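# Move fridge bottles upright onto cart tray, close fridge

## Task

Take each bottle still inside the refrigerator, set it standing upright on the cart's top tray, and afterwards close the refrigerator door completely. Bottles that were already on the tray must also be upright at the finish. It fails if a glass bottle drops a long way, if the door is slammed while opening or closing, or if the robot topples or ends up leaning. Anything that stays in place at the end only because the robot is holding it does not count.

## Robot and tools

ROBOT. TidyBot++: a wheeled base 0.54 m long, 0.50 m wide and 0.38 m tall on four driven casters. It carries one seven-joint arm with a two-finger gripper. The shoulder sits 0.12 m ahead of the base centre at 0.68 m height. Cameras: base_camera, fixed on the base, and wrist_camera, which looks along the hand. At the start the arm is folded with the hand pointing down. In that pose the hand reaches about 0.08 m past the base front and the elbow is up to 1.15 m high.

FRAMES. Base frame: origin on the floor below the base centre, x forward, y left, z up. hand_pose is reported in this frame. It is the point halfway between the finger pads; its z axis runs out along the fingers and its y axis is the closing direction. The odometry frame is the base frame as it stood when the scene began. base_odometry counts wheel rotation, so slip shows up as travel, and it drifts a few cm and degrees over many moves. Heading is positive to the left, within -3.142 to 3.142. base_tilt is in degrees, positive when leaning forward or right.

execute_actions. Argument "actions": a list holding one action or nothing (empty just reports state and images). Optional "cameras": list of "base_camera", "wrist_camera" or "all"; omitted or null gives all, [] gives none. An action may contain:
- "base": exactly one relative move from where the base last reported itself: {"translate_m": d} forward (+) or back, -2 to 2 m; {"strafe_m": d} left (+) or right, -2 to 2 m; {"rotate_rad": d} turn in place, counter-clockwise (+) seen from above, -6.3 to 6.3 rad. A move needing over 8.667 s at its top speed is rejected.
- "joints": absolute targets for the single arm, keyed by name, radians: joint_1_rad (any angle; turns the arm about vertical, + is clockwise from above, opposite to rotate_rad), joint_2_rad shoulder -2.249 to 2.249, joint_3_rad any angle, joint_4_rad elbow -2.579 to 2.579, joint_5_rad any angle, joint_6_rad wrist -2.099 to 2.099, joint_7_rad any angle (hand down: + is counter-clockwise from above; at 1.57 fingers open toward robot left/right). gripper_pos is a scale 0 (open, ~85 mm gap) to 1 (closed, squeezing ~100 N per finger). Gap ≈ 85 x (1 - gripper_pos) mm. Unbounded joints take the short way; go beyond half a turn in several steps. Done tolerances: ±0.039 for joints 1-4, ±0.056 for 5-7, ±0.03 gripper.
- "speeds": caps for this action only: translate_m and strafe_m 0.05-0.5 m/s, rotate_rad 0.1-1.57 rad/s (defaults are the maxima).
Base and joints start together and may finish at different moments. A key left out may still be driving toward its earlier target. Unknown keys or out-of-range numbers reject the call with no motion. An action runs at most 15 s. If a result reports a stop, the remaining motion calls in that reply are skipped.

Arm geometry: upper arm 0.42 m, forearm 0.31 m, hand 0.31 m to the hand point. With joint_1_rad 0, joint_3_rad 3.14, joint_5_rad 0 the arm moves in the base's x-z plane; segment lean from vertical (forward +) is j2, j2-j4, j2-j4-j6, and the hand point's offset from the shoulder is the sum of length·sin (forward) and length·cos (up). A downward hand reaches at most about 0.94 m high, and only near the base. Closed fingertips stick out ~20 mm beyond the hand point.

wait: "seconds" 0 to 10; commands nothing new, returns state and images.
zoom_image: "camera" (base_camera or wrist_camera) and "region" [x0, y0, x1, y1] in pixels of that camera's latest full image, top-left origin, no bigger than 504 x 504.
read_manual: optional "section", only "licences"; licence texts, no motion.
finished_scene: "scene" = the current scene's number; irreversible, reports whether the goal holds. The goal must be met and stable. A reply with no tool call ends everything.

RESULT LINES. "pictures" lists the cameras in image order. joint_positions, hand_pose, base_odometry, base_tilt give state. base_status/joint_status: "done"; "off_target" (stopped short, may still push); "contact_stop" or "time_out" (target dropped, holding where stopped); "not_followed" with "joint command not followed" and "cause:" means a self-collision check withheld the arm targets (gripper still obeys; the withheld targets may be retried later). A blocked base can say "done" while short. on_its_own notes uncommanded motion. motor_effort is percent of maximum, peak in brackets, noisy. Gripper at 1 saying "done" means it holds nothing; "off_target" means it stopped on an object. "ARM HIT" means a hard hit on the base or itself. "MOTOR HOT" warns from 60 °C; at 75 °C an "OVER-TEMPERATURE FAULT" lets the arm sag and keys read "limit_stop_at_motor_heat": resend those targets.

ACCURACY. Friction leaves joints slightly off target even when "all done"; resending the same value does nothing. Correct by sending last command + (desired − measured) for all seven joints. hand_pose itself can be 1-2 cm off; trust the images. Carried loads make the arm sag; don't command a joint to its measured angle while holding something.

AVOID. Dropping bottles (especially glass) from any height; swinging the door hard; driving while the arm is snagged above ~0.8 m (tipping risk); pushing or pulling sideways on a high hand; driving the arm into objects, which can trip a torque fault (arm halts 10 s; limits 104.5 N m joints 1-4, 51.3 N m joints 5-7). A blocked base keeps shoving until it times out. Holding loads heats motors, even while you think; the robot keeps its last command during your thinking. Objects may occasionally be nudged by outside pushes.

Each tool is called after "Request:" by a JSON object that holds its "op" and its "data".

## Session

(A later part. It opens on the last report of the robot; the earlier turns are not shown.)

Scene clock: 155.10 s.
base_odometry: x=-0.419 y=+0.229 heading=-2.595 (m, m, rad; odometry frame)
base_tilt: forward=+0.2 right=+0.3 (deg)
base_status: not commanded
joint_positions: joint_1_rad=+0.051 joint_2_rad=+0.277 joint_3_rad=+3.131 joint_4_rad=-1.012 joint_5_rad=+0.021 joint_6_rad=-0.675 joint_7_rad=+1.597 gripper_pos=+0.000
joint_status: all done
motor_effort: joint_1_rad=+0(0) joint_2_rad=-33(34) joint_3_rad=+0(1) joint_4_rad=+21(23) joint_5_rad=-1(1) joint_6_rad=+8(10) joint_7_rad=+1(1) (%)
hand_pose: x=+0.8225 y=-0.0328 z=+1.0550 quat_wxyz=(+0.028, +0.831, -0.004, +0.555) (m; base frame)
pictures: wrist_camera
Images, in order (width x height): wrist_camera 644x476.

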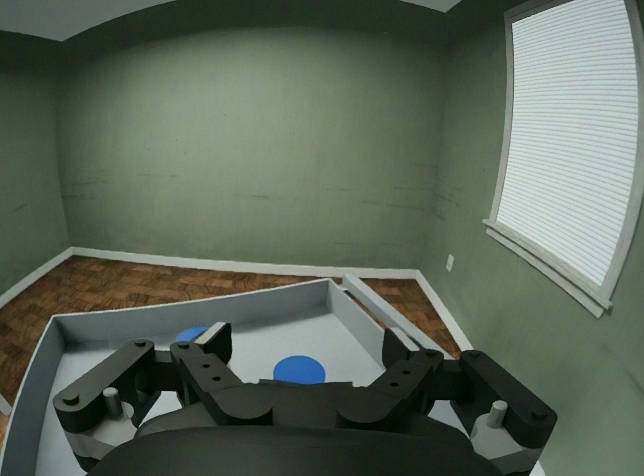

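Request:
{"op": "execute_actions", "data": {"actions": [{"base":{"rotate_rad":1.57},"joints":{"joint_2_rad":0.33}}], "cameras": []}}

Request:
{"op": "execute_actions", "data": {"actions": [{"base":{"translate_m":1.05}}], "cameras": []}}

Request:
{"op": "execute_actions", "data": {"actions": [{"base":{"strafe_m":-0.46}}], "cameras": []}}

Request:
{"op": "execute_actions", "data": {"actions": [{"base":{"translate_m":0.38},"speeds":{"translate_m":0.3}}]}}

Scene clock: 165.80 s.
base_odometry: x=-0.419 y=+0.229 heading=-1.025 (m, m, rad; odometry frame)
base_tilt: forward=+0.3 right=+0.3 (deg)
base_status: done
joint_positions: joint_1_rad=+0.045 joint_2_rad=+0.332 joint_3_rad=+3.123 joint_4_rad=-1.010 joint_5_rad=+0.021 joint_6_rad=-0.675 joint_7_rad=+1.597 gripper_pos=+0.000
joint_status: all done
motor_effort: joint_1_rad=+0(4) joint_2_rad=-35(39) joint_3_rad=-1(3) joint_4_rad=+21(22) joint_5_rad=+0(1) joint_6_rad=+9(9) joint_7_rad=+1(1) (%)
hand_pose: x=+0.8426 y=-0.0244 z=+1.0161 quat_wxyz=(+0.022, +0.846, +0.001, +0.532) (m; base frame)
pictures: none
No camera images: the call's "cameras" was empty. Leave "cameras" out to get every camera's image.

Scene clock: 169.30 s.
base_odometry: x=+0.127 y=-0.668 heading=-1.024 (m, m, rad; odometry frame)
base_tilt: forward=+0.3 right=+0.3 (deg)
base_status: done
joint_positions: joint_1_rad=+0.045 joint_2_rad=+0.331 joint_3_rad=+3.123 joint_4_rad=-1.010 joint_5_rad=+0.021 joint_6_rad=-0.678 joint_7_rad=+1.597 gripper_pos=+0.000
joint_status: not commanded
motor_effort: joint_1_rad=+0(1) joint_2_rad=-35(39) joint_3_rad=-1(2) joint_4_rad=+21(22) joint_5_rad=+0(1) joint_6_rad=+9(9) joint_7_rad=+1(1) (%)
hand_pose: x=+0.8418 y=-0.0245 z=+1.0162 quat_wxyz=(+0.022, +0.847, +0.001, +0.532) (m; base frame)
pictures: none
No camera images: the call's "cameras" was empty. Leave "cameras" out to get every camera's image.

Scene clock: 171.60 s.
base_odometry: x=-0.266 y=-0.907 heading=-1.024 (m, m, rad; odometry frame)
base_tilt: forward=+0.3 right=+0.3 (deg)
base_status: done
joint_positions: joint_1_rad=+0.054 joint_2_rad=+0.331 joint_3_rad=+3.128 joint_4_rad=-1.010 joint_5_rad=+0.021 joint_6_rad=-0.678 joint_7_rad=+1.597 gripper_pos=+0.000
joint_status: not commanded
motor_effort: joint_1_rad=+0(3) joint_2_rad=-35(35) joint_3_rad=-1(2) joint_4_rad=+21(22) joint_5_rad=-1(0) joint_6_rad=+8(8) joint_7_rad=+1(1) (%)
hand_pose: x=+0.8414 y=-0.0344 z=+1.0162 quat_wxyz=(+0.026, +0.847, -0.004, +0.531) (m; base frame)
pictures: none
No camera images: the call's "cameras" was empty. Leave "cameras" out to get every camera's image.

Scene clock: 173.87 s.
base_odometry: x=-0.069 y=-1.232 heading=-1.024 (m, m, rad; odometry frame)
base_tilt: forward=+0.3 right=+0.4 (deg)
base_status: done
joint_positions: joint_1_rad=+0.054 joint_2_rad=+0.331 joint_3_rad=+3.128 joint_4_rad=-1.010 joint_5_rad=+0.021 joint_6_rad=-0.679 joint_7_rad=+1.597 gripper_pos=+0.000
joint_status: not commanded
motor_effort: joint_1_rad=+0(1) joint_2_rad=-35(39) joint_3_rad=+0(0) joint_4_rad=+21(23) joint_5_rad=-1(1) joint_6_rad=+8(9) joint_7_rad=+1(1) (%)
hand_pose: x=+0.8412 y=-0.0344 z=+1.0164 quat_wxyz=(+0.026, +0.847, -0.004, +0.531) (m; base frame)
pictures: base_camera, wrist_camera
Images, in order (width x height): base_camera 644x364, wrist_camera 644x476.

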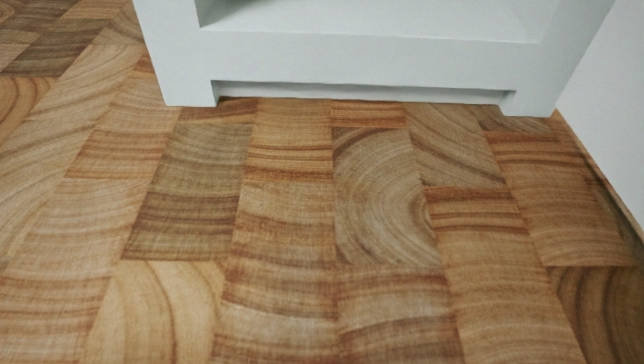

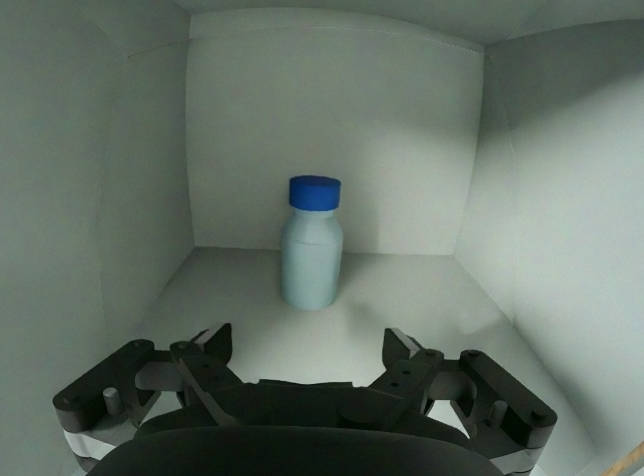

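Request:
{"op": "execute_actions", "data": {"actions": [{"base":{"translate_m":0.13},"joints":{"joint_2_rad":0.27,"joint_1_rad":0.07},"speeds":{"translate_m":0.12}}], "cameras": ["wrist_camera"]}}

Scene clock: 178.67 s.
base_odometry: x=-0.001 y=-1.343 heading=-1.025 (m, m, rad; odometry frame)
base_tilt: forward=+0.3 right=+0.2 (deg)
base_status: done
joint_positions: joint_1_rad=+0.062 joint_2_rad=+0.280 joint_3_rad=+3.128 joint_4_rad=-1.008 joint_5_rad=+0.021 joint_6_rad=-0.680 joint_7_rad=+1.597 gripper_pos=+0.000
joint_status: all done
motor_effort: joint_1_rad=+0(2) joint_2_rad=-33(37) joint_3_rad=-1(2) joint_4_rad=+21(22) joint_5_rad=+0(2) joint_6_rad=+9(9) joint_7_rad=+1(1) (%)
hand_pose: x=+0.8229 y=-0.0384 z=+1.0537 quat_wxyz=(+0.029, +0.833, -0.007, +0.553) (m; base frame)
pictures: wrist_camera
Images, in order (width x height): wrist_camera 644x476.

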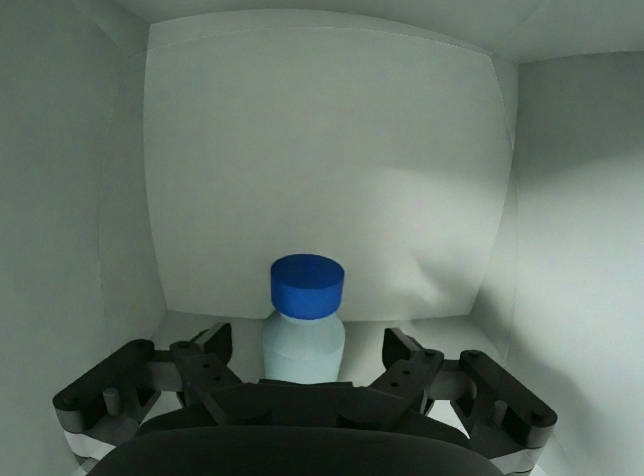

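Request:
{"op": "execute_actions", "data": {"actions": [{"base":{"translate_m":0.065},"joints":{"joint_2_rad":0.31},"speeds":{"translate_m":0.07}}], "cameras": ["wrist_camera"]}}

Scene clock: 182.53 s.
base_odometry: x=+0.032 y=-1.399 heading=-1.025 (m, m, rad; odometry frame)
base_tilt: forward=+0.3 right=+0.3 (deg)
base_status: done
joint_positions: joint_1_rad=+0.062 joint_2_rad=+0.303 joint_3_rad=+3.128 joint_4_rad=-1.008 joint_5_rad=+0.021 joint_6_rad=-0.680 joint_7_rad=+1.597 gripper_pos=+0.000
joint_status: all done
motor_effort: joint_1_rad=+0(2) joint_2_rad=-33(37) joint_3_rad=-1(2) joint_4_rad=+21(22) joint_5_rad=-1(1) joint_6_rad=+8(9) joint_7_rad=+1(1) (%)
hand_pose: x=+0.8313 y=-0.0392 z=+1.0374 quat_wxyz=(+0.029, +0.839, -0.007, +0.543) (m; base frame)
pictures: wrist_camera
Images, in order (width x height): wrist_camera 644x476.

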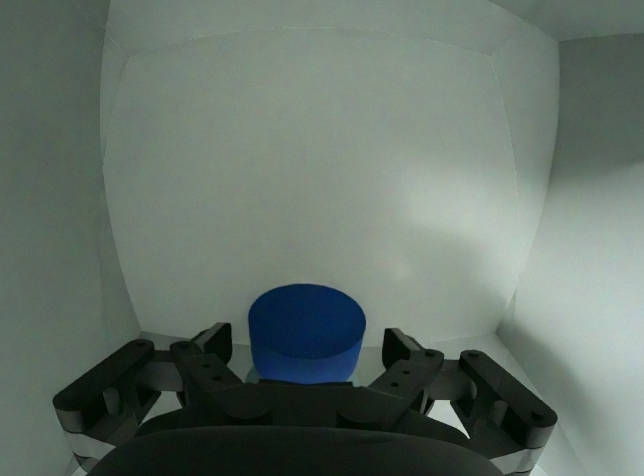

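Request:
{"op": "execute_actions", "data": {"actions": [{"joints":{"gripper_pos":1}}], "cameras": ["wrist_camera"]}}

Request:
{"op": "execute_actions", "data": {"actions": [{"joints":{"joint_2_rad":0.2}}], "cameras": []}}

Request:
{"op": "execute_actions", "data": {"actions": [{"base":{"translate_m":-0.55},"speeds":{"translate_m":0.3}}], "cameras": ["wrist_camera"]}}

Request:
{"op": "execute_actions", "data": {"actions": [{"base":{"strafe_m":0.52}}], "cameras": []}}

Request:
{"op": "execute_actions", "data": {"actions": [{"base":{"translate_m":-0.8}}], "cameras": []}}

Request:
{"op": "execute_actions", "data": {"actions": [{"base":{"rotate_rad":-1.57},"speeds":{"rotate_rad":0.7}}]}}

Scene clock: 188.73 s.
base_odometry: x=+0.032 y=-1.399 heading=-1.025 (m, m, rad; odometry frame)
base_tilt: forward=+0.3 right=+0.3 (deg)
base_status: not commanded
joint_positions: joint_1_rad=+0.062 joint_2_rad=+0.303 joint_3_rad=+3.128 joint_4_rad=-1.007 joint_5_rad=+0.021 joint_6_rad=-0.680 joint_7_rad=+1.597 gripper_pos=+0.430
joint_status: gripper_pos off_target (ended at +0.430, target +1.000)
motor_effort: joint_1_rad=+0(1) joint_2_rad=-33(34) joint_3_rad=+0(1) joint_4_rad=+22(22) joint_5_rad=-1(0) joint_6_rad=+10(10) joint_7_rad=+0(1) (%)
hand_pose: x=+0.8313 y=-0.0392 z=+1.0378 quat_wxyz=(+0.029, +0.839, -0.007, +0.544) (m; base frame)
pictures: wrist_camera
Images, in order (width x height): wrist_camera 644x476.

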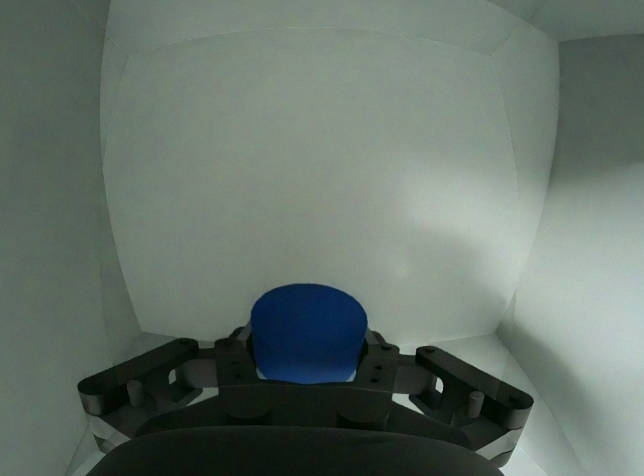

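Scene clock: 189.87 s.
base_odometry: x=+0.032 y=-1.399 heading=-1.025 (m, m, rad; odometry frame)
base_tilt: forward=+0.3 right=+0.3 (deg)
base_status: not commanded
joint_positions: joint_1_rad=+0.062 joint_2_rad=+0.241 joint_3_rad=+3.128 joint_4_rad=-1.018 joint_5_rad=+0.021 joint_6_rad=-0.701 joint_7_rad=+1.597 gripper_pos=+0.430
joint_status: joint_2_rad off_target (ended at +0.241, target +0.200)
motor_effort: joint_1_rad=-1(0) joint_2_rad=-38(41) joint_3_rad=-1(1) joint_4_rad=+25(26) joint_5_rad=+0(1) joint_6_rad=+12(13) joint_7_rad=+0(1) (%)
hand_pose: x=+0.8054 y=-0.0377 z=+1.0687 quat_wxyz=(+0.030, +0.830, -0.007, +0.556) (m; base frame)
pictures: none
No camera images: the call's "cameras" was empty. Leave "cameras" out to get every camera's image.

Scene clock: 192.73 s.
base_odometry: x=-0.253 y=-0.929 heading=-1.025 (m, m, rad; odometry frame)
base_tilt: forward=+0.3 right=+0.4 (deg)
base_status: done
joint_positions: joint_1_rad=+0.064 joint_2_rad=+0.232 joint_3_rad=+3.128 joint_4_rad=-1.018 joint_5_rad=+0.020 joint_6_rad=-0.704 joint_7_rad=+1.597 gripper_pos=+0.430
joint_status: not commanded
motor_effort: joint_1_rad=+0(4) joint_2_rad=-37(43) joint_3_rad=+0(3) joint_4_rad=+25(27) joint_5_rad=+0(0) joint_6_rad=+13(13) joint_7_rad=+0(1) (%)
hand_pose: x=+0.8013 y=-0.0389 z=+1.0744 quat_wxyz=(+0.030, +0.829, -0.008, +0.559) (m; base frame)
pictures: wrist_camera
Images, in order (width x height): wrist_camera 644x476.

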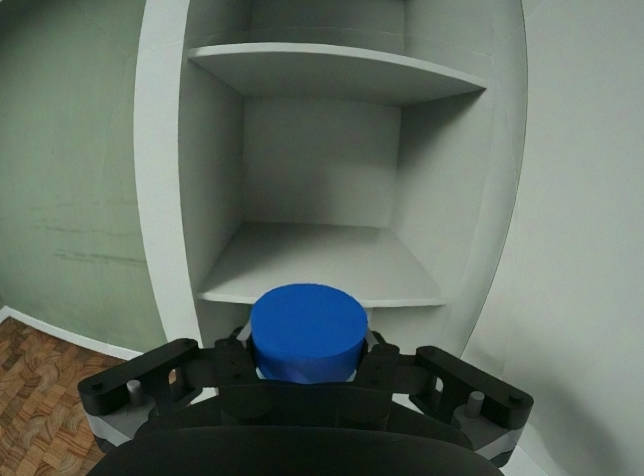

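Scene clock: 195.27 s.
base_odometry: x=+0.191 y=-0.659 heading=-1.025 (m, m, rad; odometry frame)
base_tilt: forward=+0.3 right=+0.3 (deg)
base_status: done
joint_positions: joint_1_rad=+0.064 joint_2_rad=+0.232 joint_3_rad=+3.127 joint_4_rad=-1.018 joint_5_rad=+0.020 joint_6_rad=-0.704 joint_7_rad=+1.597 gripper_pos=+0.430
joint_status: not commanded
motor_effort: joint_1_rad=-1(3) joint_2_rad=-36(37) joint_3_rad=+0(3) joint_4_rad=+25(25) joint_5_rad=-1(0) joint_6_rad=+13(12) joint_7_rad=+1(1) (%)
hand_pose: x=+0.8013 y=-0.0381 z=+1.0743 quat_wxyz=(+0.030, +0.829, -0.008, +0.559) (m; base frame)
pictures: none
No camera images: the call's "cameras" was empty. Leave "cameras" out to get every camera's image.

Scene clock: 198.27 s.
base_odometry: x=-0.224 y=+0.025 heading=-1.025 (m, m, rad; odometry frame)
base_tilt: forward=+0.4 right=+0.4 (deg)
base_status: done
joint_positions: joint_1_rad=+0.064 joint_2_rad=+0.230 joint_3_rad=+3.127 joint_4_rad=-1.018 joint_5_rad=+0.020 joint_6_rad=-0.706 joint_7_rad=+1.597 gripper_pos=+0.430
joint_status: not commanded
motor_effort: joint_1_rad=+0(1) joint_2_rad=-35(42) joint_3_rad=-1(0) joint_4_rad=+25(27) joint_5_rad=+0(0) joint_6_rad=+12(13) joint_7_rad=+0(1) (%)
hand_pose: x=+0.8004 y=-0.0381 z=+1.0749 quat_wxyz=(+0.030, +0.829, -0.008, +0.559) (m; base frame)
pictures: none
No camera images: the call's "cameras" was empty. Leave "cameras" out to get every camera's image.

Scene clock: 201.50 s.
base_odometry: x=-0.224 y=+0.025 heading=-2.594 (m, m, rad; odometry frame)
base_tilt: forward=+0.3 right=+0.3 (deg)
base_status: done
joint_positions: joint_1_rad=+0.071 joint_2_rad=+0.230 joint_3_rad=+3.133 joint_4_rad=-1.018 joint_5_rad=+0.020 joint_6_rad=-0.706 joint_7_rad=+1.597 gripper_pos=+0.430
joint_status: not commanded
motor_effort: joint_1_rad=+0(4) joint_2_rad=-36(38) joint_3_rad=-1(4) joint_4_rad=+25(25) joint_5_rad=-1(1) joint_6_rad=+13(12) joint_7_rad=+0(1) (%)
hand_pose: x=+0.8000 y=-0.0467 z=+1.0749 quat_wxyz=(+0.034, +0.829, -0.013, +0.558) (m; base frame)
pictures: base_camera, wrist_camera
Images, in order (width x height): base_camera 644x364, wrist_camera 644x476.

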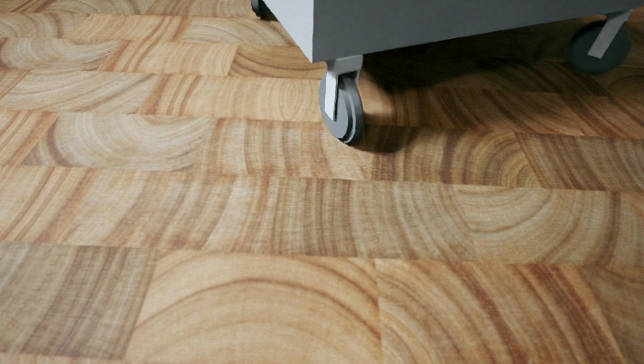

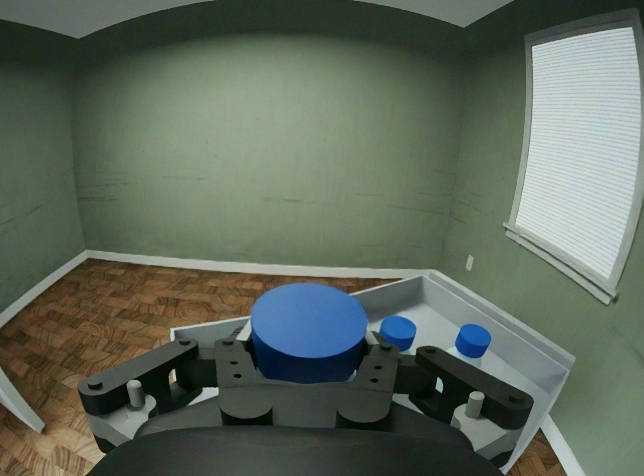

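Request:
{"op": "execute_actions", "data": {"actions": [{"base":{"translate_m":0.07},"speeds":{"translate_m":0.1}}], "cameras": []}}

Request:
{"op": "execute_actions", "data": {"actions": [{"joints":{"joint_2_rad":0.25,"joint_4_rad":-1.26,"joint_6_rad":-0.41}}]}}

Scene clock: 209.30 s.
base_odometry: x=-0.284 y=-0.012 heading=-2.595 (m, m, rad; odometry frame)
base_tilt: forward=+0.3 right=+0.3 (deg)
base_status: done
joint_positions: joint_1_rad=+0.071 joint_2_rad=+0.230 joint_3_rad=+3.133 joint_4_rad=-1.018 joint_5_rad=+0.020 joint_6_rad=-0.706 joint_7_rad=+1.597 gripper_pos=+0.430
joint_status: not commanded
motor_effort: joint_1_rad=+0(1) joint_2_rad=-37(40) joint_3_rad=+0(2) joint_4_rad=+25(26) joint_5_rad=+0(1) joint_6_rad=+12(12) joint_7_rad=+1(1) (%)
hand_pose: x=+0.7998 y=-0.0467 z=+1.0749 quat_wxyz=(+0.034, +0.829, -0.013, +0.558) (m; base frame)
pictures: none
No camera images: the call's "cameras" was empty. Leave "cameras" out to get every camera's image.

Scene clock: 210.60 s.
base_odometry: x=-0.284 y=-0.012 heading=-2.595 (m, m, rad; odometry frame)
base_tilt: forward=+0.3 right=+0.3 (deg)
base_status: not commanded
joint_positions: joint_1_rad=+0.071 joint_2_rad=+0.273 joint_3_rad=+3.133 joint_4_rad=-1.276 joint_5_rad=+0.020 joint_6_rad=-0.480 joint_7_rad=+1.597 gripper_pos=+0.430
joint_status: joint_6_rad off_target (ended at -0.480, target -0.410); the others done
motor_effort: joint_1_rad=+0(0) joint_2_rad=-39(41) joint_3_rad=-1(1) joint_4_rad=+26(27) joint_5_rad=-1(1) joint_6_rad=+12(11) joint_7_rad=+1(0) (%)
hand_pose: x=+0.8242 y=-0.0470 z=+0.9562 quat_wxyz=(+0.031, +0.849, -0.011, +0.527) (m; base frame)
pictures: base_camera, wrist_camera
Images, in order (width x height): base_camera 644x364, wrist_camera 644x476.

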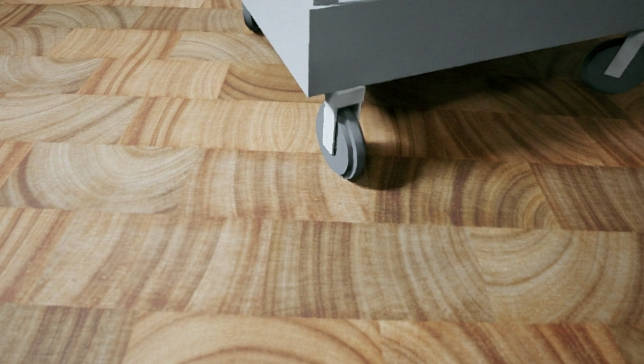

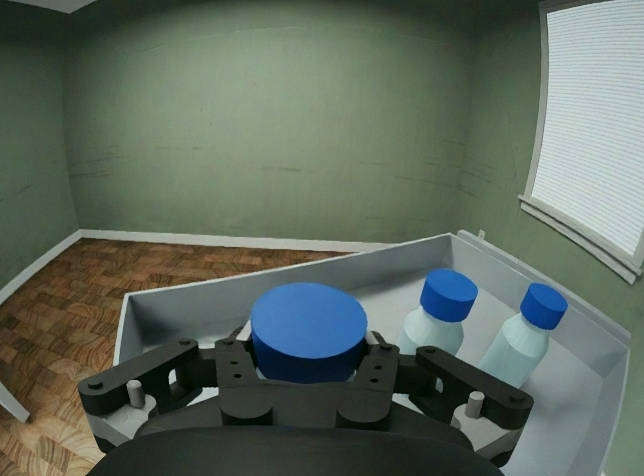

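Request:
{"op": "execute_actions", "data": {"actions": [{"joints":{"joint_4_rad":-1.43,"joint_6_rad":-0.2}}], "cameras": ["wrist_camera"]}}

Request:
{"op": "execute_actions", "data": {"actions": [{"joints":{"joint_4_rad":-1.48,"joint_6_rad":-0.15}}], "cameras": ["wrist_camera"]}}

Scene clock: 216.00 s.
base_odometry: x=-0.284 y=-0.012 heading=-2.595 (m, m, rad; odometry frame)
base_tilt: forward=+0.3 right=+0.4 (deg)
base_status: not commanded
joint_positions: joint_1_rad=+0.071 joint_2_rad=+0.273 joint_3_rad=+3.133 joint_4_rad=-1.445 joint_5_rad=+0.020 joint_6_rad=-0.270 joint_7_rad=+1.597 gripper_pos=+0.430
joint_status: joint_6_rad off_target (ended at -0.270, target -0.200); the others done
motor_effort: joint_1_rad=-1(0) joint_2_rad=-39(40) joint_3_rad=-1(1) joint_4_rad=+26(28) joint_5_rad=-1(1) joint_6_rad=+12(12) joint_7_rad=+1(1) (%)
hand_pose: x=+0.8264 y=-0.0458 z=+0.9142 quat_wxyz=(+0.031, +0.838, -0.009, +0.544) (m; base frame)
pictures: wrist_camera
Images, in order (width x height): wrist_camera 644x476.

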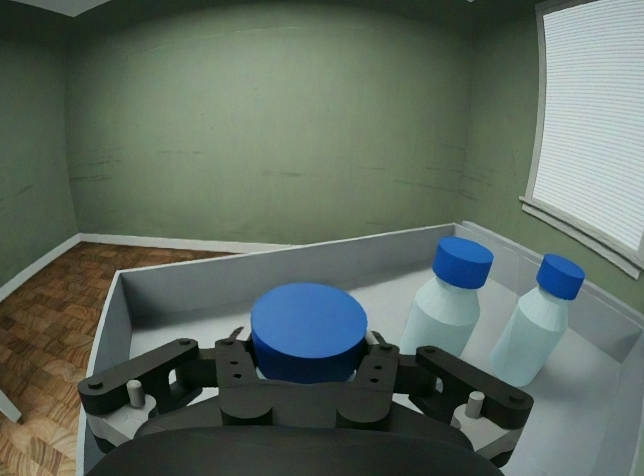

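Scene clock: 216.73 s.
base_odometry: x=-0.284 y=-0.011 heading=-2.595 (m, m, rad; odometry frame)
base_tilt: forward=+0.4 right=+0.3 (deg)
base_status: not commanded
joint_positions: joint_1_rad=+0.071 joint_2_rad=+0.273 joint_3_rad=+3.133 joint_4_rad=-1.480 joint_5_rad=+0.020 joint_6_rad=-0.210 joint_7_rad=+1.597 gripper_pos=+0.430
joint_status: joint_6_rad off_target (ended at -0.210, target -0.150); the others done
motor_effort: joint_1_rad=+0(1) joint_2_rad=-36(39) joint_3_rad=-1(1) joint_4_rad=+24(26) joint_5_rad=-1(2) joint_6_rad=+11(12) joint_7_rad=+0(0) (%)
hand_pose: x=+0.8277 y=-0.0455 z=+0.9106 quat_wxyz=(+0.031, +0.831, -0.009, +0.555) (m; base frame)
pictures: wrist_camera
Images, in order (width x height): wrist_camera 644x476.

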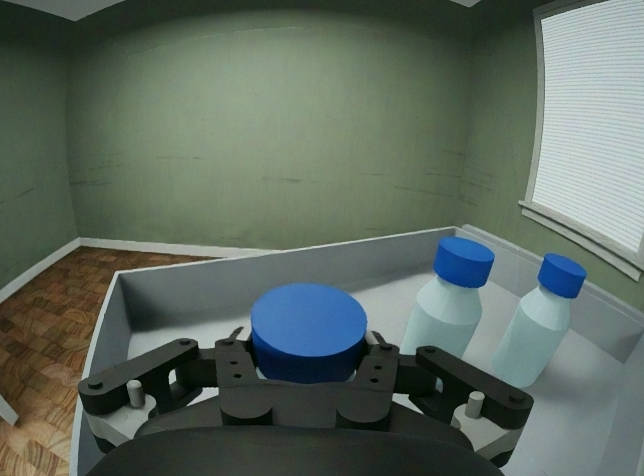

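Request:
{"op": "execute_actions", "data": {"actions": [{"joints":{"gripper_pos":0.2,"joint_6_rad":-0.21,"joint_4_rad":-1.48,"joint_2_rad":0.27}}], "cameras": []}}

Request:
{"op": "execute_actions", "data": {"actions": [{"base":{"translate_m":-0.07},"speeds":{"translate_m":0.1}}], "cameras": ["wrist_camera"]}}

Request:
{"op": "execute_actions", "data": {"actions": [{"joints":{"joint_4_rad":-1.0,"joint_6_rad":-0.72}}], "cameras": ["wrist_camera"]}}

Request:
{"op": "execute_actions", "data": {"actions": [{"base":{"translate_m":-0.2},"joints":{"joint_2_rad":-0.3,"joint_4_rad":-2.2,"joint_6_rad":0.2,"joint_1_rad":0}}], "cameras": ["wrist_camera"]}}

Request:
{"op": "execute_actions", "data": {"actions": [{"base":{"rotate_rad":1.57}}]}}

Scene clock: 223.20 s.
base_odometry: x=-0.284 y=-0.011 heading=-2.595 (m, m, rad; odometry frame)
base_tilt: forward=+0.3 right=+0.3 (deg)
base_status: not commanded
joint_positions: joint_1_rad=+0.071 joint_2_rad=+0.274 joint_3_rad=+3.133 joint_4_rad=-1.480 joint_5_rad=+0.020 joint_6_rad=-0.210 joint_7_rad=+1.597 gripper_pos=+0.200
joint_status: all done
motor_effort: joint_1_rad=+0(1) joint_2_rad=-33(36) joint_3_rad=+0(1) joint_4_rad=+21(25) joint_5_rad=-1(0) joint_6_rad=+9(11) joint_7_rad=+1(1) (%)
hand_pose: x=+0.8277 y=-0.0456 z=+0.9104 quat_wxyz=(+0.031, +0.832, -0.009, +0.554) (m; base frame)
pictures: none
No camera images: the call's "cameras" was empty. Leave "cameras" out to get every camera's image.

Scene clock: 224.43 s.
base_odometry: x=-0.224 y=+0.025 heading=-2.595 (m, m, rad; odometry frame)
base_tilt: forward=+0.3 right=+0.3 (deg)
base_status: done
joint_positions: joint_1_rad=+0.071 joint_2_rad=+0.273 joint_3_rad=+3.133 joint_4_rad=-1.480 joint_5_rad=+0.020 joint_6_rad=-0.210 joint_7_rad=+1.597 gripper_pos=+0.200
joint_status: not commanded
motor_effort: joint_1_rad=+0(3) joint_2_rad=-33(37) joint_3_rad=+0(2) joint_4_rad=+21(23) joint_5_rad=-1(1) joint_6_rad=+9(9) joint_7_rad=+1(0) (%)
hand_pose: x=+0.8276 y=-0.0455 z=+0.9109 quat_wxyz=(+0.031, +0.831, -0.009, +0.555) (m; base frame)
pictures: wrist_camera
Images, in order (width x height): wrist_camera 644x476.

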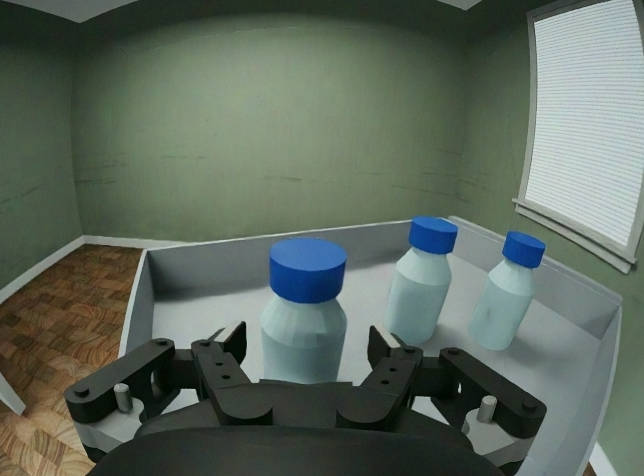

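Scene clock: 226.10 s.
base_odometry: x=-0.224 y=+0.025 heading=-2.595 (m, m, rad; odometry frame)
base_tilt: forward=+0.3 right=+0.3 (deg)
base_status: not commanded
joint_positions: joint_1_rad=+0.071 joint_2_rad=+0.273 joint_3_rad=+3.133 joint_4_rad=-1.012 joint_5_rad=+0.020 joint_6_rad=-0.675 joint_7_rad=+1.597 gripper_pos=+0.200
joint_status: all done
motor_effort: joint_1_rad=-1(0) joint_2_rad=-33(35) joint_3_rad=-1(0) joint_4_rad=+21(24) joint_5_rad=-1(1) joint_6_rad=+8(9) joint_7_rad=+1(1) (%)
hand_pose: x=+0.8203 y=-0.0480 z=+1.0576 quat_wxyz=(+0.034, +0.830, -0.013, +0.556) (m; base frame)
pictures: wrist_camera
Images, in order (width x height): wrist_camera 644x476.

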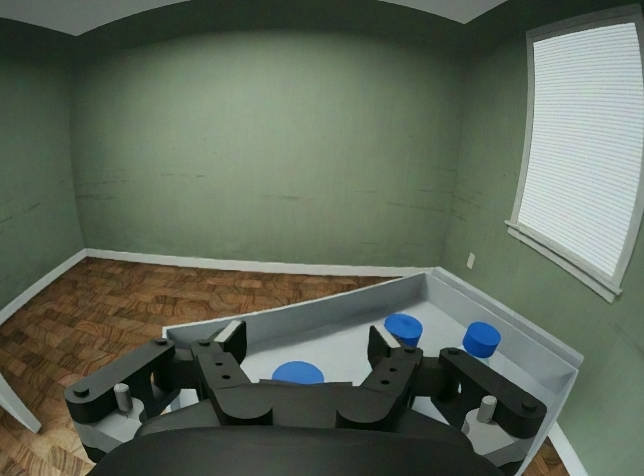

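Scene clock: 228.57 s.
base_odometry: x=-0.053 y=+0.129 heading=-2.596 (m, m, rad; odometry frame)
base_tilt: forward=+0.3 right=+0.4 (deg)
base_status: done
joint_positions: joint_1_rad=+0.013 joint_2_rad=-0.282 joint_3_rad=+3.133 joint_4_rad=-2.187 joint_5_rad=+0.020 joint_6_rad=+0.154 joint_7_rad=+1.597 gripper_pos=+0.200
joint_status: all done
motor_effort: joint_1_rad=+0(1) joint_2_rad=-12(38) joint_3_rad=+0(1) joint_4_rad=+21(22) joint_5_rad=-1(1) joint_6_rad=+9(9) joint_7_rad=+1(1) (%)
hand_pose: x=+0.6052 y=+0.0005 z=+0.9271 quat_wxyz=(+0.016, +0.768, +0.018, +0.641) (m; base frame)
pictures: wrist_camera
Images, in order (width x height): wrist_camera 644x476.

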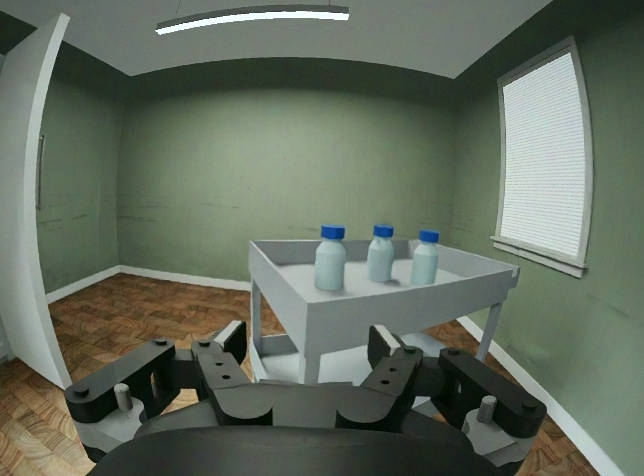

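Scene clock: 230.93 s.
base_odometry: x=-0.053 y=+0.129 heading=-1.026 (m, m, rad; odometry frame)
base_tilt: forward=+0.3 right=+0.3 (deg)
base_status: done
joint_positions: joint_1_rad=+0.003 joint_2_rad=-0.282 joint_3_rad=+3.129 joint_4_rad=-2.187 joint_5_rad=+0.020 joint_6_rad=+0.155 joint_7_rad=+1.597 gripper_pos=+0.200
joint_status: not commanded
motor_effort: joint_1_rad=+0(2) joint_2_rad=-12(14) joint_3_rad=+0(2) joint_4_rad=+21(21) joint_5_rad=+0(1) joint_6_rad=+9(9) joint_7_rad=+1(0) (%)
hand_pose: x=+0.6051 y=+0.0075 z=+0.9272 quat_wxyz=(+0.012, +0.767, +0.023, +0.641) (m; base frame)
pictures: base_camera, wrist_camera
Images, in order (width x height): base_camera 644x364, wrist_camera 644x476.

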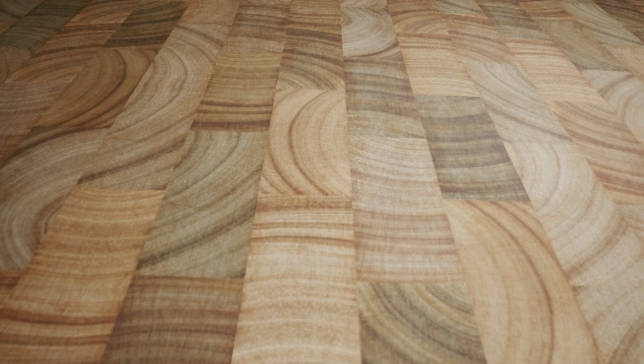

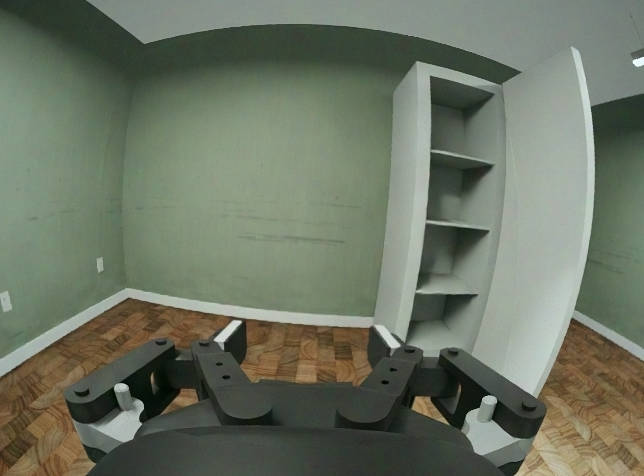

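Request:
{"op": "execute_actions", "data": {"actions": [{"base":{"translate_m":0.68},"joints":{"joint_6_rad":-0.84,"joint_4_rad":-2.5,"joint_2_rad":-0.35,"gripper_pos":1}}], "cameras": []}}

Request:
{"op": "execute_actions", "data": {"actions": [{"base":{"strafe_m":-1.35}}]}}

Request:
{"op": "execute_actions", "data": {"actions": [{"joints":{"joint_6_rad":0.55}}]}}

Scene clock: 240.40 s.
base_odometry: x=+0.300 y=-0.452 heading=-1.025 (m, m, rad; odometry frame)
base_tilt: forward=+0.3 right=+0.3 (deg)
base_status: done
joint_positions: joint_1_rad=+0.003 joint_2_rad=-0.331 joint_3_rad=+3.129 joint_4_rad=-2.498 joint_5_rad=+0.020 joint_6_rad=-0.813 joint_7_rad=+1.597 gripper_pos=+0.999
joint_status: all done
motor_effort: joint_1_rad=+0(1) joint_2_rad=-3(12) joint_3_rad=+0(1) joint_4_rad=+15(21) joint_5_rad=-1(1) joint_6_rad=+2(9) joint_7_rad=+1(1) (%)
hand_pose: x=+0.2925 y=-0.0021 z=+0.5960 quat_wxyz=(+0.011, +0.996, +0.024, +0.081) (m; base frame)
pictures: none
No camera images: the call's "cameras" was empty. Leave "cameras" out to get every camera's image.

Scene clock: 244.47 s.
base_odometry: x=-0.854 y=-1.153 heading=-1.025 (m, m, rad; odometry frame)
base_tilt: forward=+0.3 right=+0.4 (deg)
base_status: done
joint_positions: joint_1_rad=+0.003 joint_2_rad=-0.331 joint_3_rad=+3.129 joint_4_rad=-2.498 joint_5_rad=+0.020 joint_6_rad=-0.813 joint_7_rad=+1.597 gripper_pos=+0.999
joint_status: not commanded
motor_effort: joint_1_rad=+0(0) joint_2_rad=-4(4) joint_3_rad=+0(1) joint_4_rad=+15(15) joint_5_rad=+0(1) joint_6_rad=+2(2) joint_7_rad=+0(1) (%)
hand_pose: x=+0.2925 y=-0.0021 z=+0.5960 quat_wxyz=(+0.011, +0.996, +0.024, +0.081) (m; base frame)
pictures: base_camera, wrist_camera
Images, in order (width x height): base_camera 644x364, wrist_camera 644x476.

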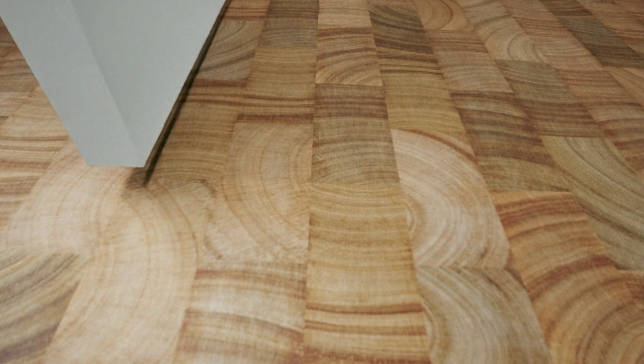

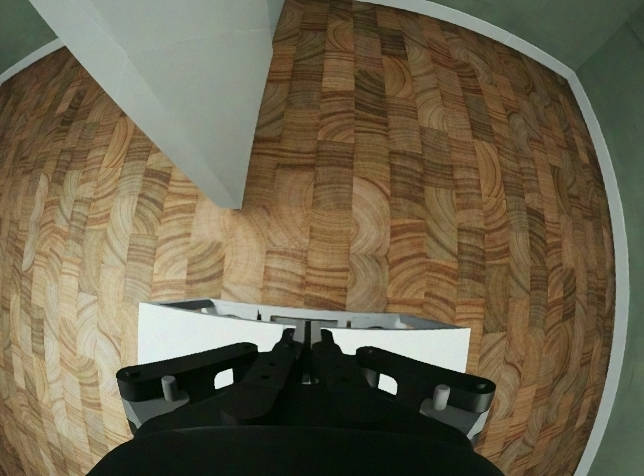

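Scene clock: 246.13 s.
base_odometry: x=-0.854 y=-1.153 heading=-1.025 (m, m, rad; odometry frame)
base_tilt: forward=+0.3 right=+0.4 (deg)
base_status: not commanded
joint_positions: joint_1_rad=+0.003 joint_2_rad=-0.334 joint_3_rad=+3.129 joint_4_rad=-2.498 joint_5_rad=+0.020 joint_6_rad=+0.528 joint_7_rad=+1.597 gripper_pos=+0.999
joint_status: all done
motor_effort: joint_1_rad=+0(0) joint_2_rad=-8(8) joint_3_rad=+0(0) joint_4_rad=+19(19) joint_5_rad=-1(0) joint_6_rad=+9(10) joint_7_rad=+0(1) (%)
hand_pose: x=+0.5521 y=+0.0091 z=+0.8829 quat_wxyz=(+0.010, +0.730, +0.024, +0.683) (m; base frame)
pictures: base_camera, wrist_camera
Images, in order (width x height): base_camera 644x364, wrist_camera 644x476.

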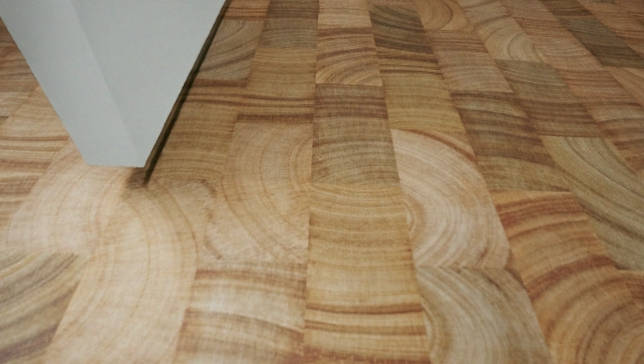

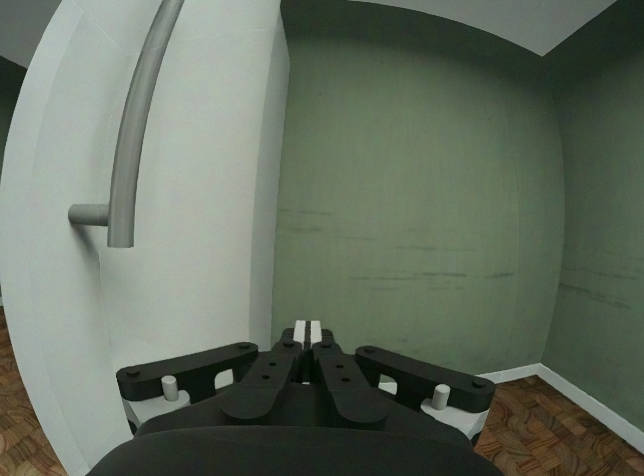

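Request:
{"op": "execute_actions", "data": {"actions": [{"base":{"translate_m":0.08},"joints":{"joint_6_rad":1.0,"joint_4_rad":-2.0,"joint_2_rad":0.6}}], "cameras": []}}

Request:
{"op": "execute_actions", "data": {"actions": [{"base":{"strafe_m":0.3},"speeds":{"strafe_m":0.08}}]}}

Scene clock: 255.73 s.
base_odometry: x=-0.812 y=-1.222 heading=-1.026 (m, m, rad; odometry frame)
base_tilt: forward=+0.3 right=+0.3 (deg)
base_status: done
joint_positions: joint_1_rad=+0.003 joint_2_rad=+0.589 joint_3_rad=+3.129 joint_4_rad=-2.016 joint_5_rad=+0.020 joint_6_rad=+0.954 joint_7_rad=+1.597 gripper_pos=+0.999
joint_status: all done
motor_effort: joint_1_rad=+0(0) joint_2_rad=-36(38) joint_3_rad=-1(1) joint_4_rad=+14(21) joint_5_rad=+0(1) joint_6_rad=+9(9) joint_7_rad=+1(1) (%)
hand_pose: x=+0.8235 y=+0.0112 z=+0.7365 quat_wxyz=(+0.002, +0.735, +0.020, +0.678) (m; base frame)
pictures: none
No camera images: the call's "cameras" was empty. Leave "cameras" out to get every camera's image.

Scene clock: 260.03 s.
base_odometry: x=-0.555 y=-1.066 heading=-1.025 (m, m, rad; odometry frame)
base_tilt: forward=+0.3 right=+0.3 (deg)
base_status: done
joint_positions: joint_1_rad=+0.003 joint_2_rad=+0.589 joint_3_rad=+3.138 joint_4_rad=-2.015 joint_5_rad=+0.007 joint_6_rad=+0.954 joint_7_rad=+1.597 gripper_pos=+0.999
joint_status: not commanded
motor_effort: joint_1_rad=+0(7) joint_2_rad=-37(38) joint_3_rad=-1(6) joint_4_rad=+14(15) joint_5_rad=-1(2) joint_6_rad=+9(11) joint_7_rad=+1(1) (%)
hand_pose: x=+0.8241 y=+0.0034 z=+0.7372 quat_wxyz=(+0.007, +0.734, +0.013, +0.679) (m; base frame)
pictures: base_camera, wrist_camera
Images, in order (width x height): base_camera 644x364, wrist_camera 644x476.

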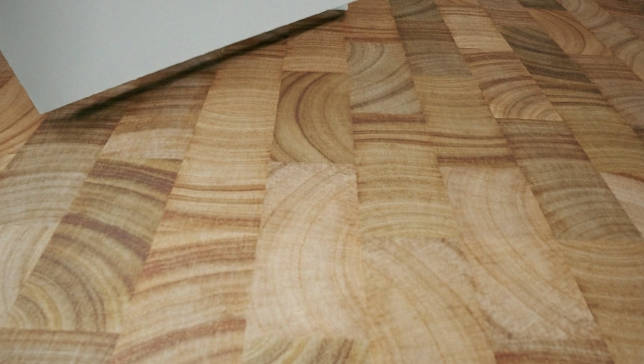

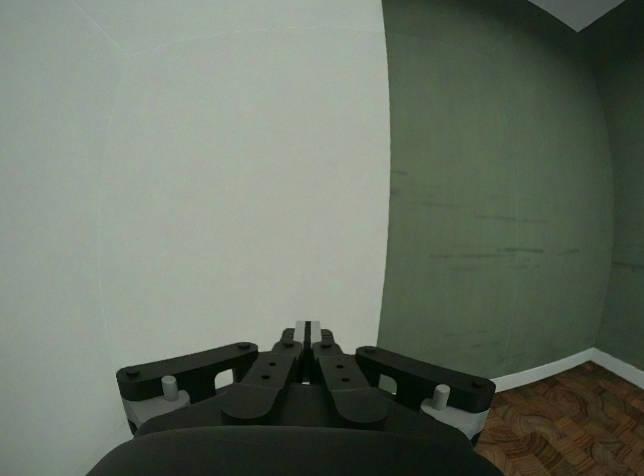

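Request:
{"op": "execute_actions", "data": {"actions": [{"base":{"strafe_m":0.25},"speeds":{"strafe_m":0.07}}]}}

Request:
{"op": "execute_actions", "data": {"actions": [{"base":{"translate_m":0.1},"speeds":{"translate_m":0.05}}]}}

Scene clock: 268.17 s.
base_odometry: x=-0.342 y=-0.937 heading=-1.026 (m, m, rad; odometry frame)
base_tilt: forward=+0.3 right=+0.3 (deg)
base_status: done
joint_positions: joint_1_rad=+0.000 joint_2_rad=+0.589 joint_3_rad=+3.137 joint_4_rad=-2.015 joint_5_rad=+0.007 joint_6_rad=+0.955 joint_7_rad=+1.597 gripper_pos=+0.999
joint_status: not commanded
motor_effort: joint_1_rad=+0(3) joint_2_rad=-36(39) joint_3_rad=-1(3) joint_4_rad=+14(14) joint_5_rad=-1(0) joint_6_rad=+9(10) joint_7_rad=+1(0) (%)
hand_pose: x=+0.8241 y=+0.0062 z=+0.7374 quat_wxyz=(+0.006, +0.734, +0.014, +0.679) (m; base frame)
pictures: base_camera, wrist_camera
Images, in order (width x height): base_camera 644x364, wrist_camera 644x476.

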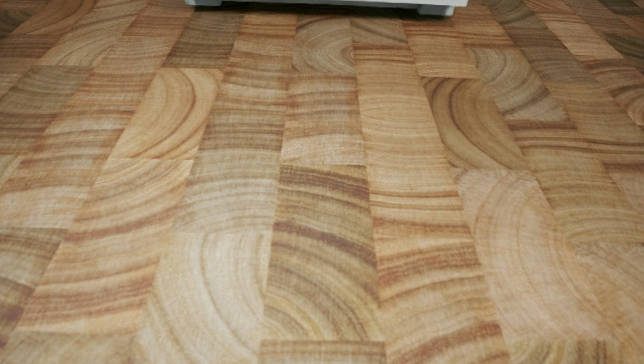

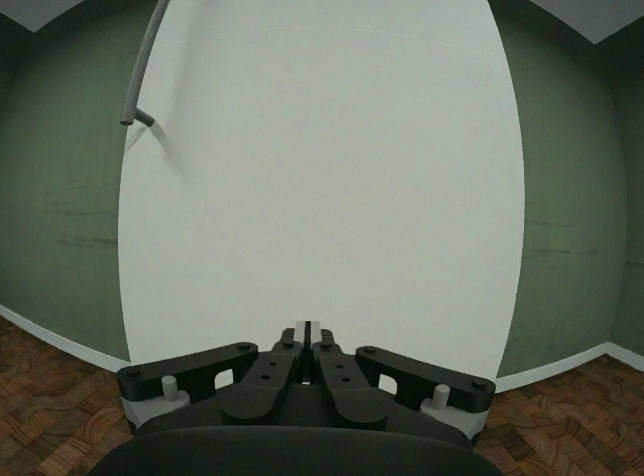

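Scene clock: 270.67 s.
base_odometry: x=-0.289 y=-1.022 heading=-1.025 (m, m, rad; odometry frame)
base_tilt: forward=+0.3 right=+0.3 (deg)
base_status: done
joint_positions: joint_1_rad=+0.000 joint_2_rad=+0.590 joint_3_rad=+3.137 joint_4_rad=-2.012 joint_5_rad=+0.007 joint_6_rad=+0.957 joint_7_rad=+1.597 gripper_pos=+0.999
joint_status: not commanded
motor_effort: joint_1_rad=+0(1) joint_2_rad=-36(39) joint_3_rad=-1(1) joint_4_rad=+14(15) joint_5_rad=+0(0) joint_6_rad=+10(11) joint_7_rad=+1(1) (%)
hand_pose: x=+0.8248 y=+0.0062 z=+0.7387 quat_wxyz=(+0.006, +0.733, +0.014, +0.680) (m; base frame)
pictures: base_camera, wrist_camera
Images, in order (width x height): base_camera 644x364, wrist_camera 644x476.

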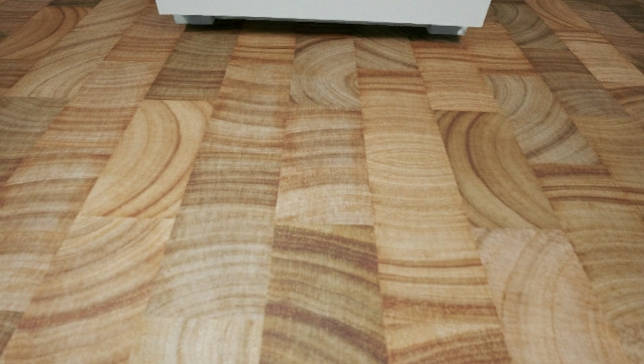

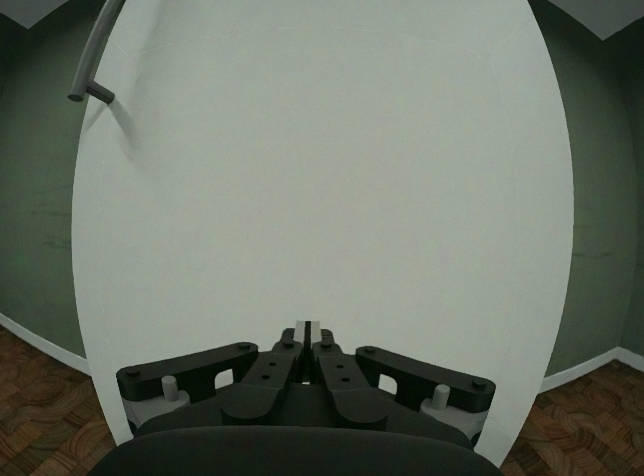

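Request:
{"op": "execute_actions", "data": {"actions": [{"base":{"translate_m":0.07},"speeds":{"translate_m":0.05}}]}}

Scene clock: 276.47 s.
base_odometry: x=-0.253 y=-1.082 heading=-1.025 (m, m, rad; odometry frame)
base_tilt: forward=+0.3 right=+0.3 (deg)
base_status: done
joint_positions: joint_1_rad=+0.000 joint_2_rad=+0.590 joint_3_rad=+3.137 joint_4_rad=-2.011 joint_5_rad=+0.007 joint_6_rad=+0.957 joint_7_rad=+1.597 gripper_pos=+0.999
joint_status: not commanded
motor_effort: joint_1_rad=+0(2) joint_2_rad=-37(39) joint_3_rad=-1(2) joint_4_rad=+14(15) joint_5_rad=-1(1) joint_6_rad=+9(9) joint_7_rad=+1(1) (%)
hand_pose: x=+0.8252 y=+0.0062 z=+0.7392 quat_wxyz=(+0.006, +0.732, +0.014, +0.681) (m; base frame)
pictures: base_camera, wrist_camera
Images, in order (width x height): base_camera 644x364, wrist_camera 644x476.

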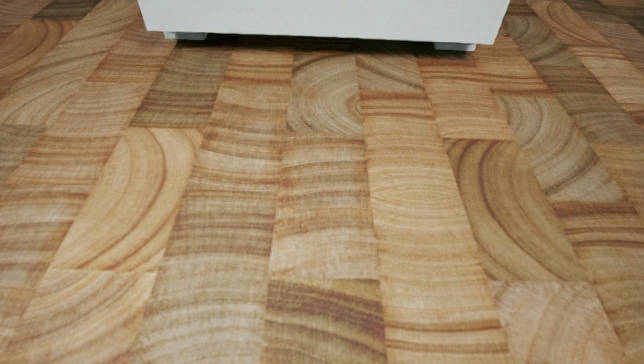

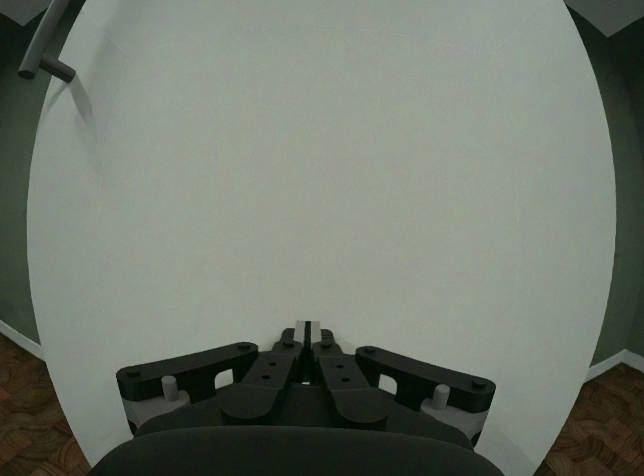

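Request:
{"op": "execute_actions", "data": {"actions": [{"base":{"translate_m":0.035},"speeds":{"translate_m":0.05}}]}}

Scene clock: 284.60 s.
base_odometry: x=-0.235 y=-1.111 heading=-1.025 (m, m, rad; odometry frame)
base_tilt: forward=+0.3 right=+0.3 (deg)
base_status: done
joint_positions: joint_1_rad=+0.000 joint_2_rad=+0.546 joint_3_rad=+3.135 joint_4_rad=-2.091 joint_5_rad=+0.007 joint_6_rad=+0.976 joint_7_rad=+1.597 gripper_pos=+0.999
joint_status: not commanded
motor_effort: joint_1_rad=-1(2) joint_2_rad=-25(38) joint_3_rad=+0(2) joint_4_rad=+31(33) joint_5_rad=+0(1) joint_6_rad=+8(10) joint_7_rad=+1(1) (%)
hand_pose: x=+0.7995 y=+0.0068 z=+0.7387 quat_wxyz=(+0.005, +0.738, +0.014, +0.675) (m; base frame)
pictures: base_camera, wrist_camera
Images, in order (width x height): base_camera 644x364, wrist_camera 644x476.

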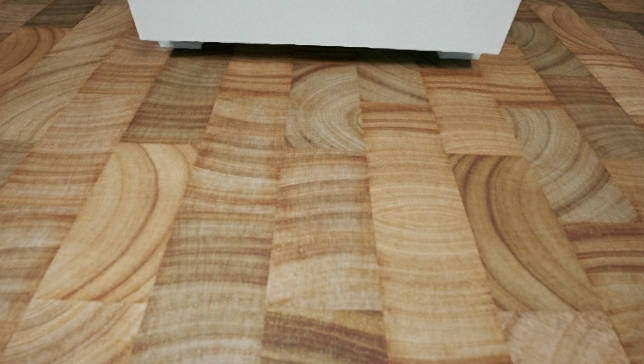

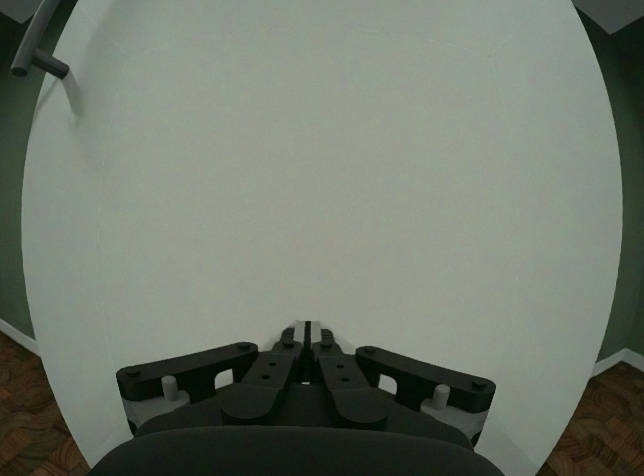

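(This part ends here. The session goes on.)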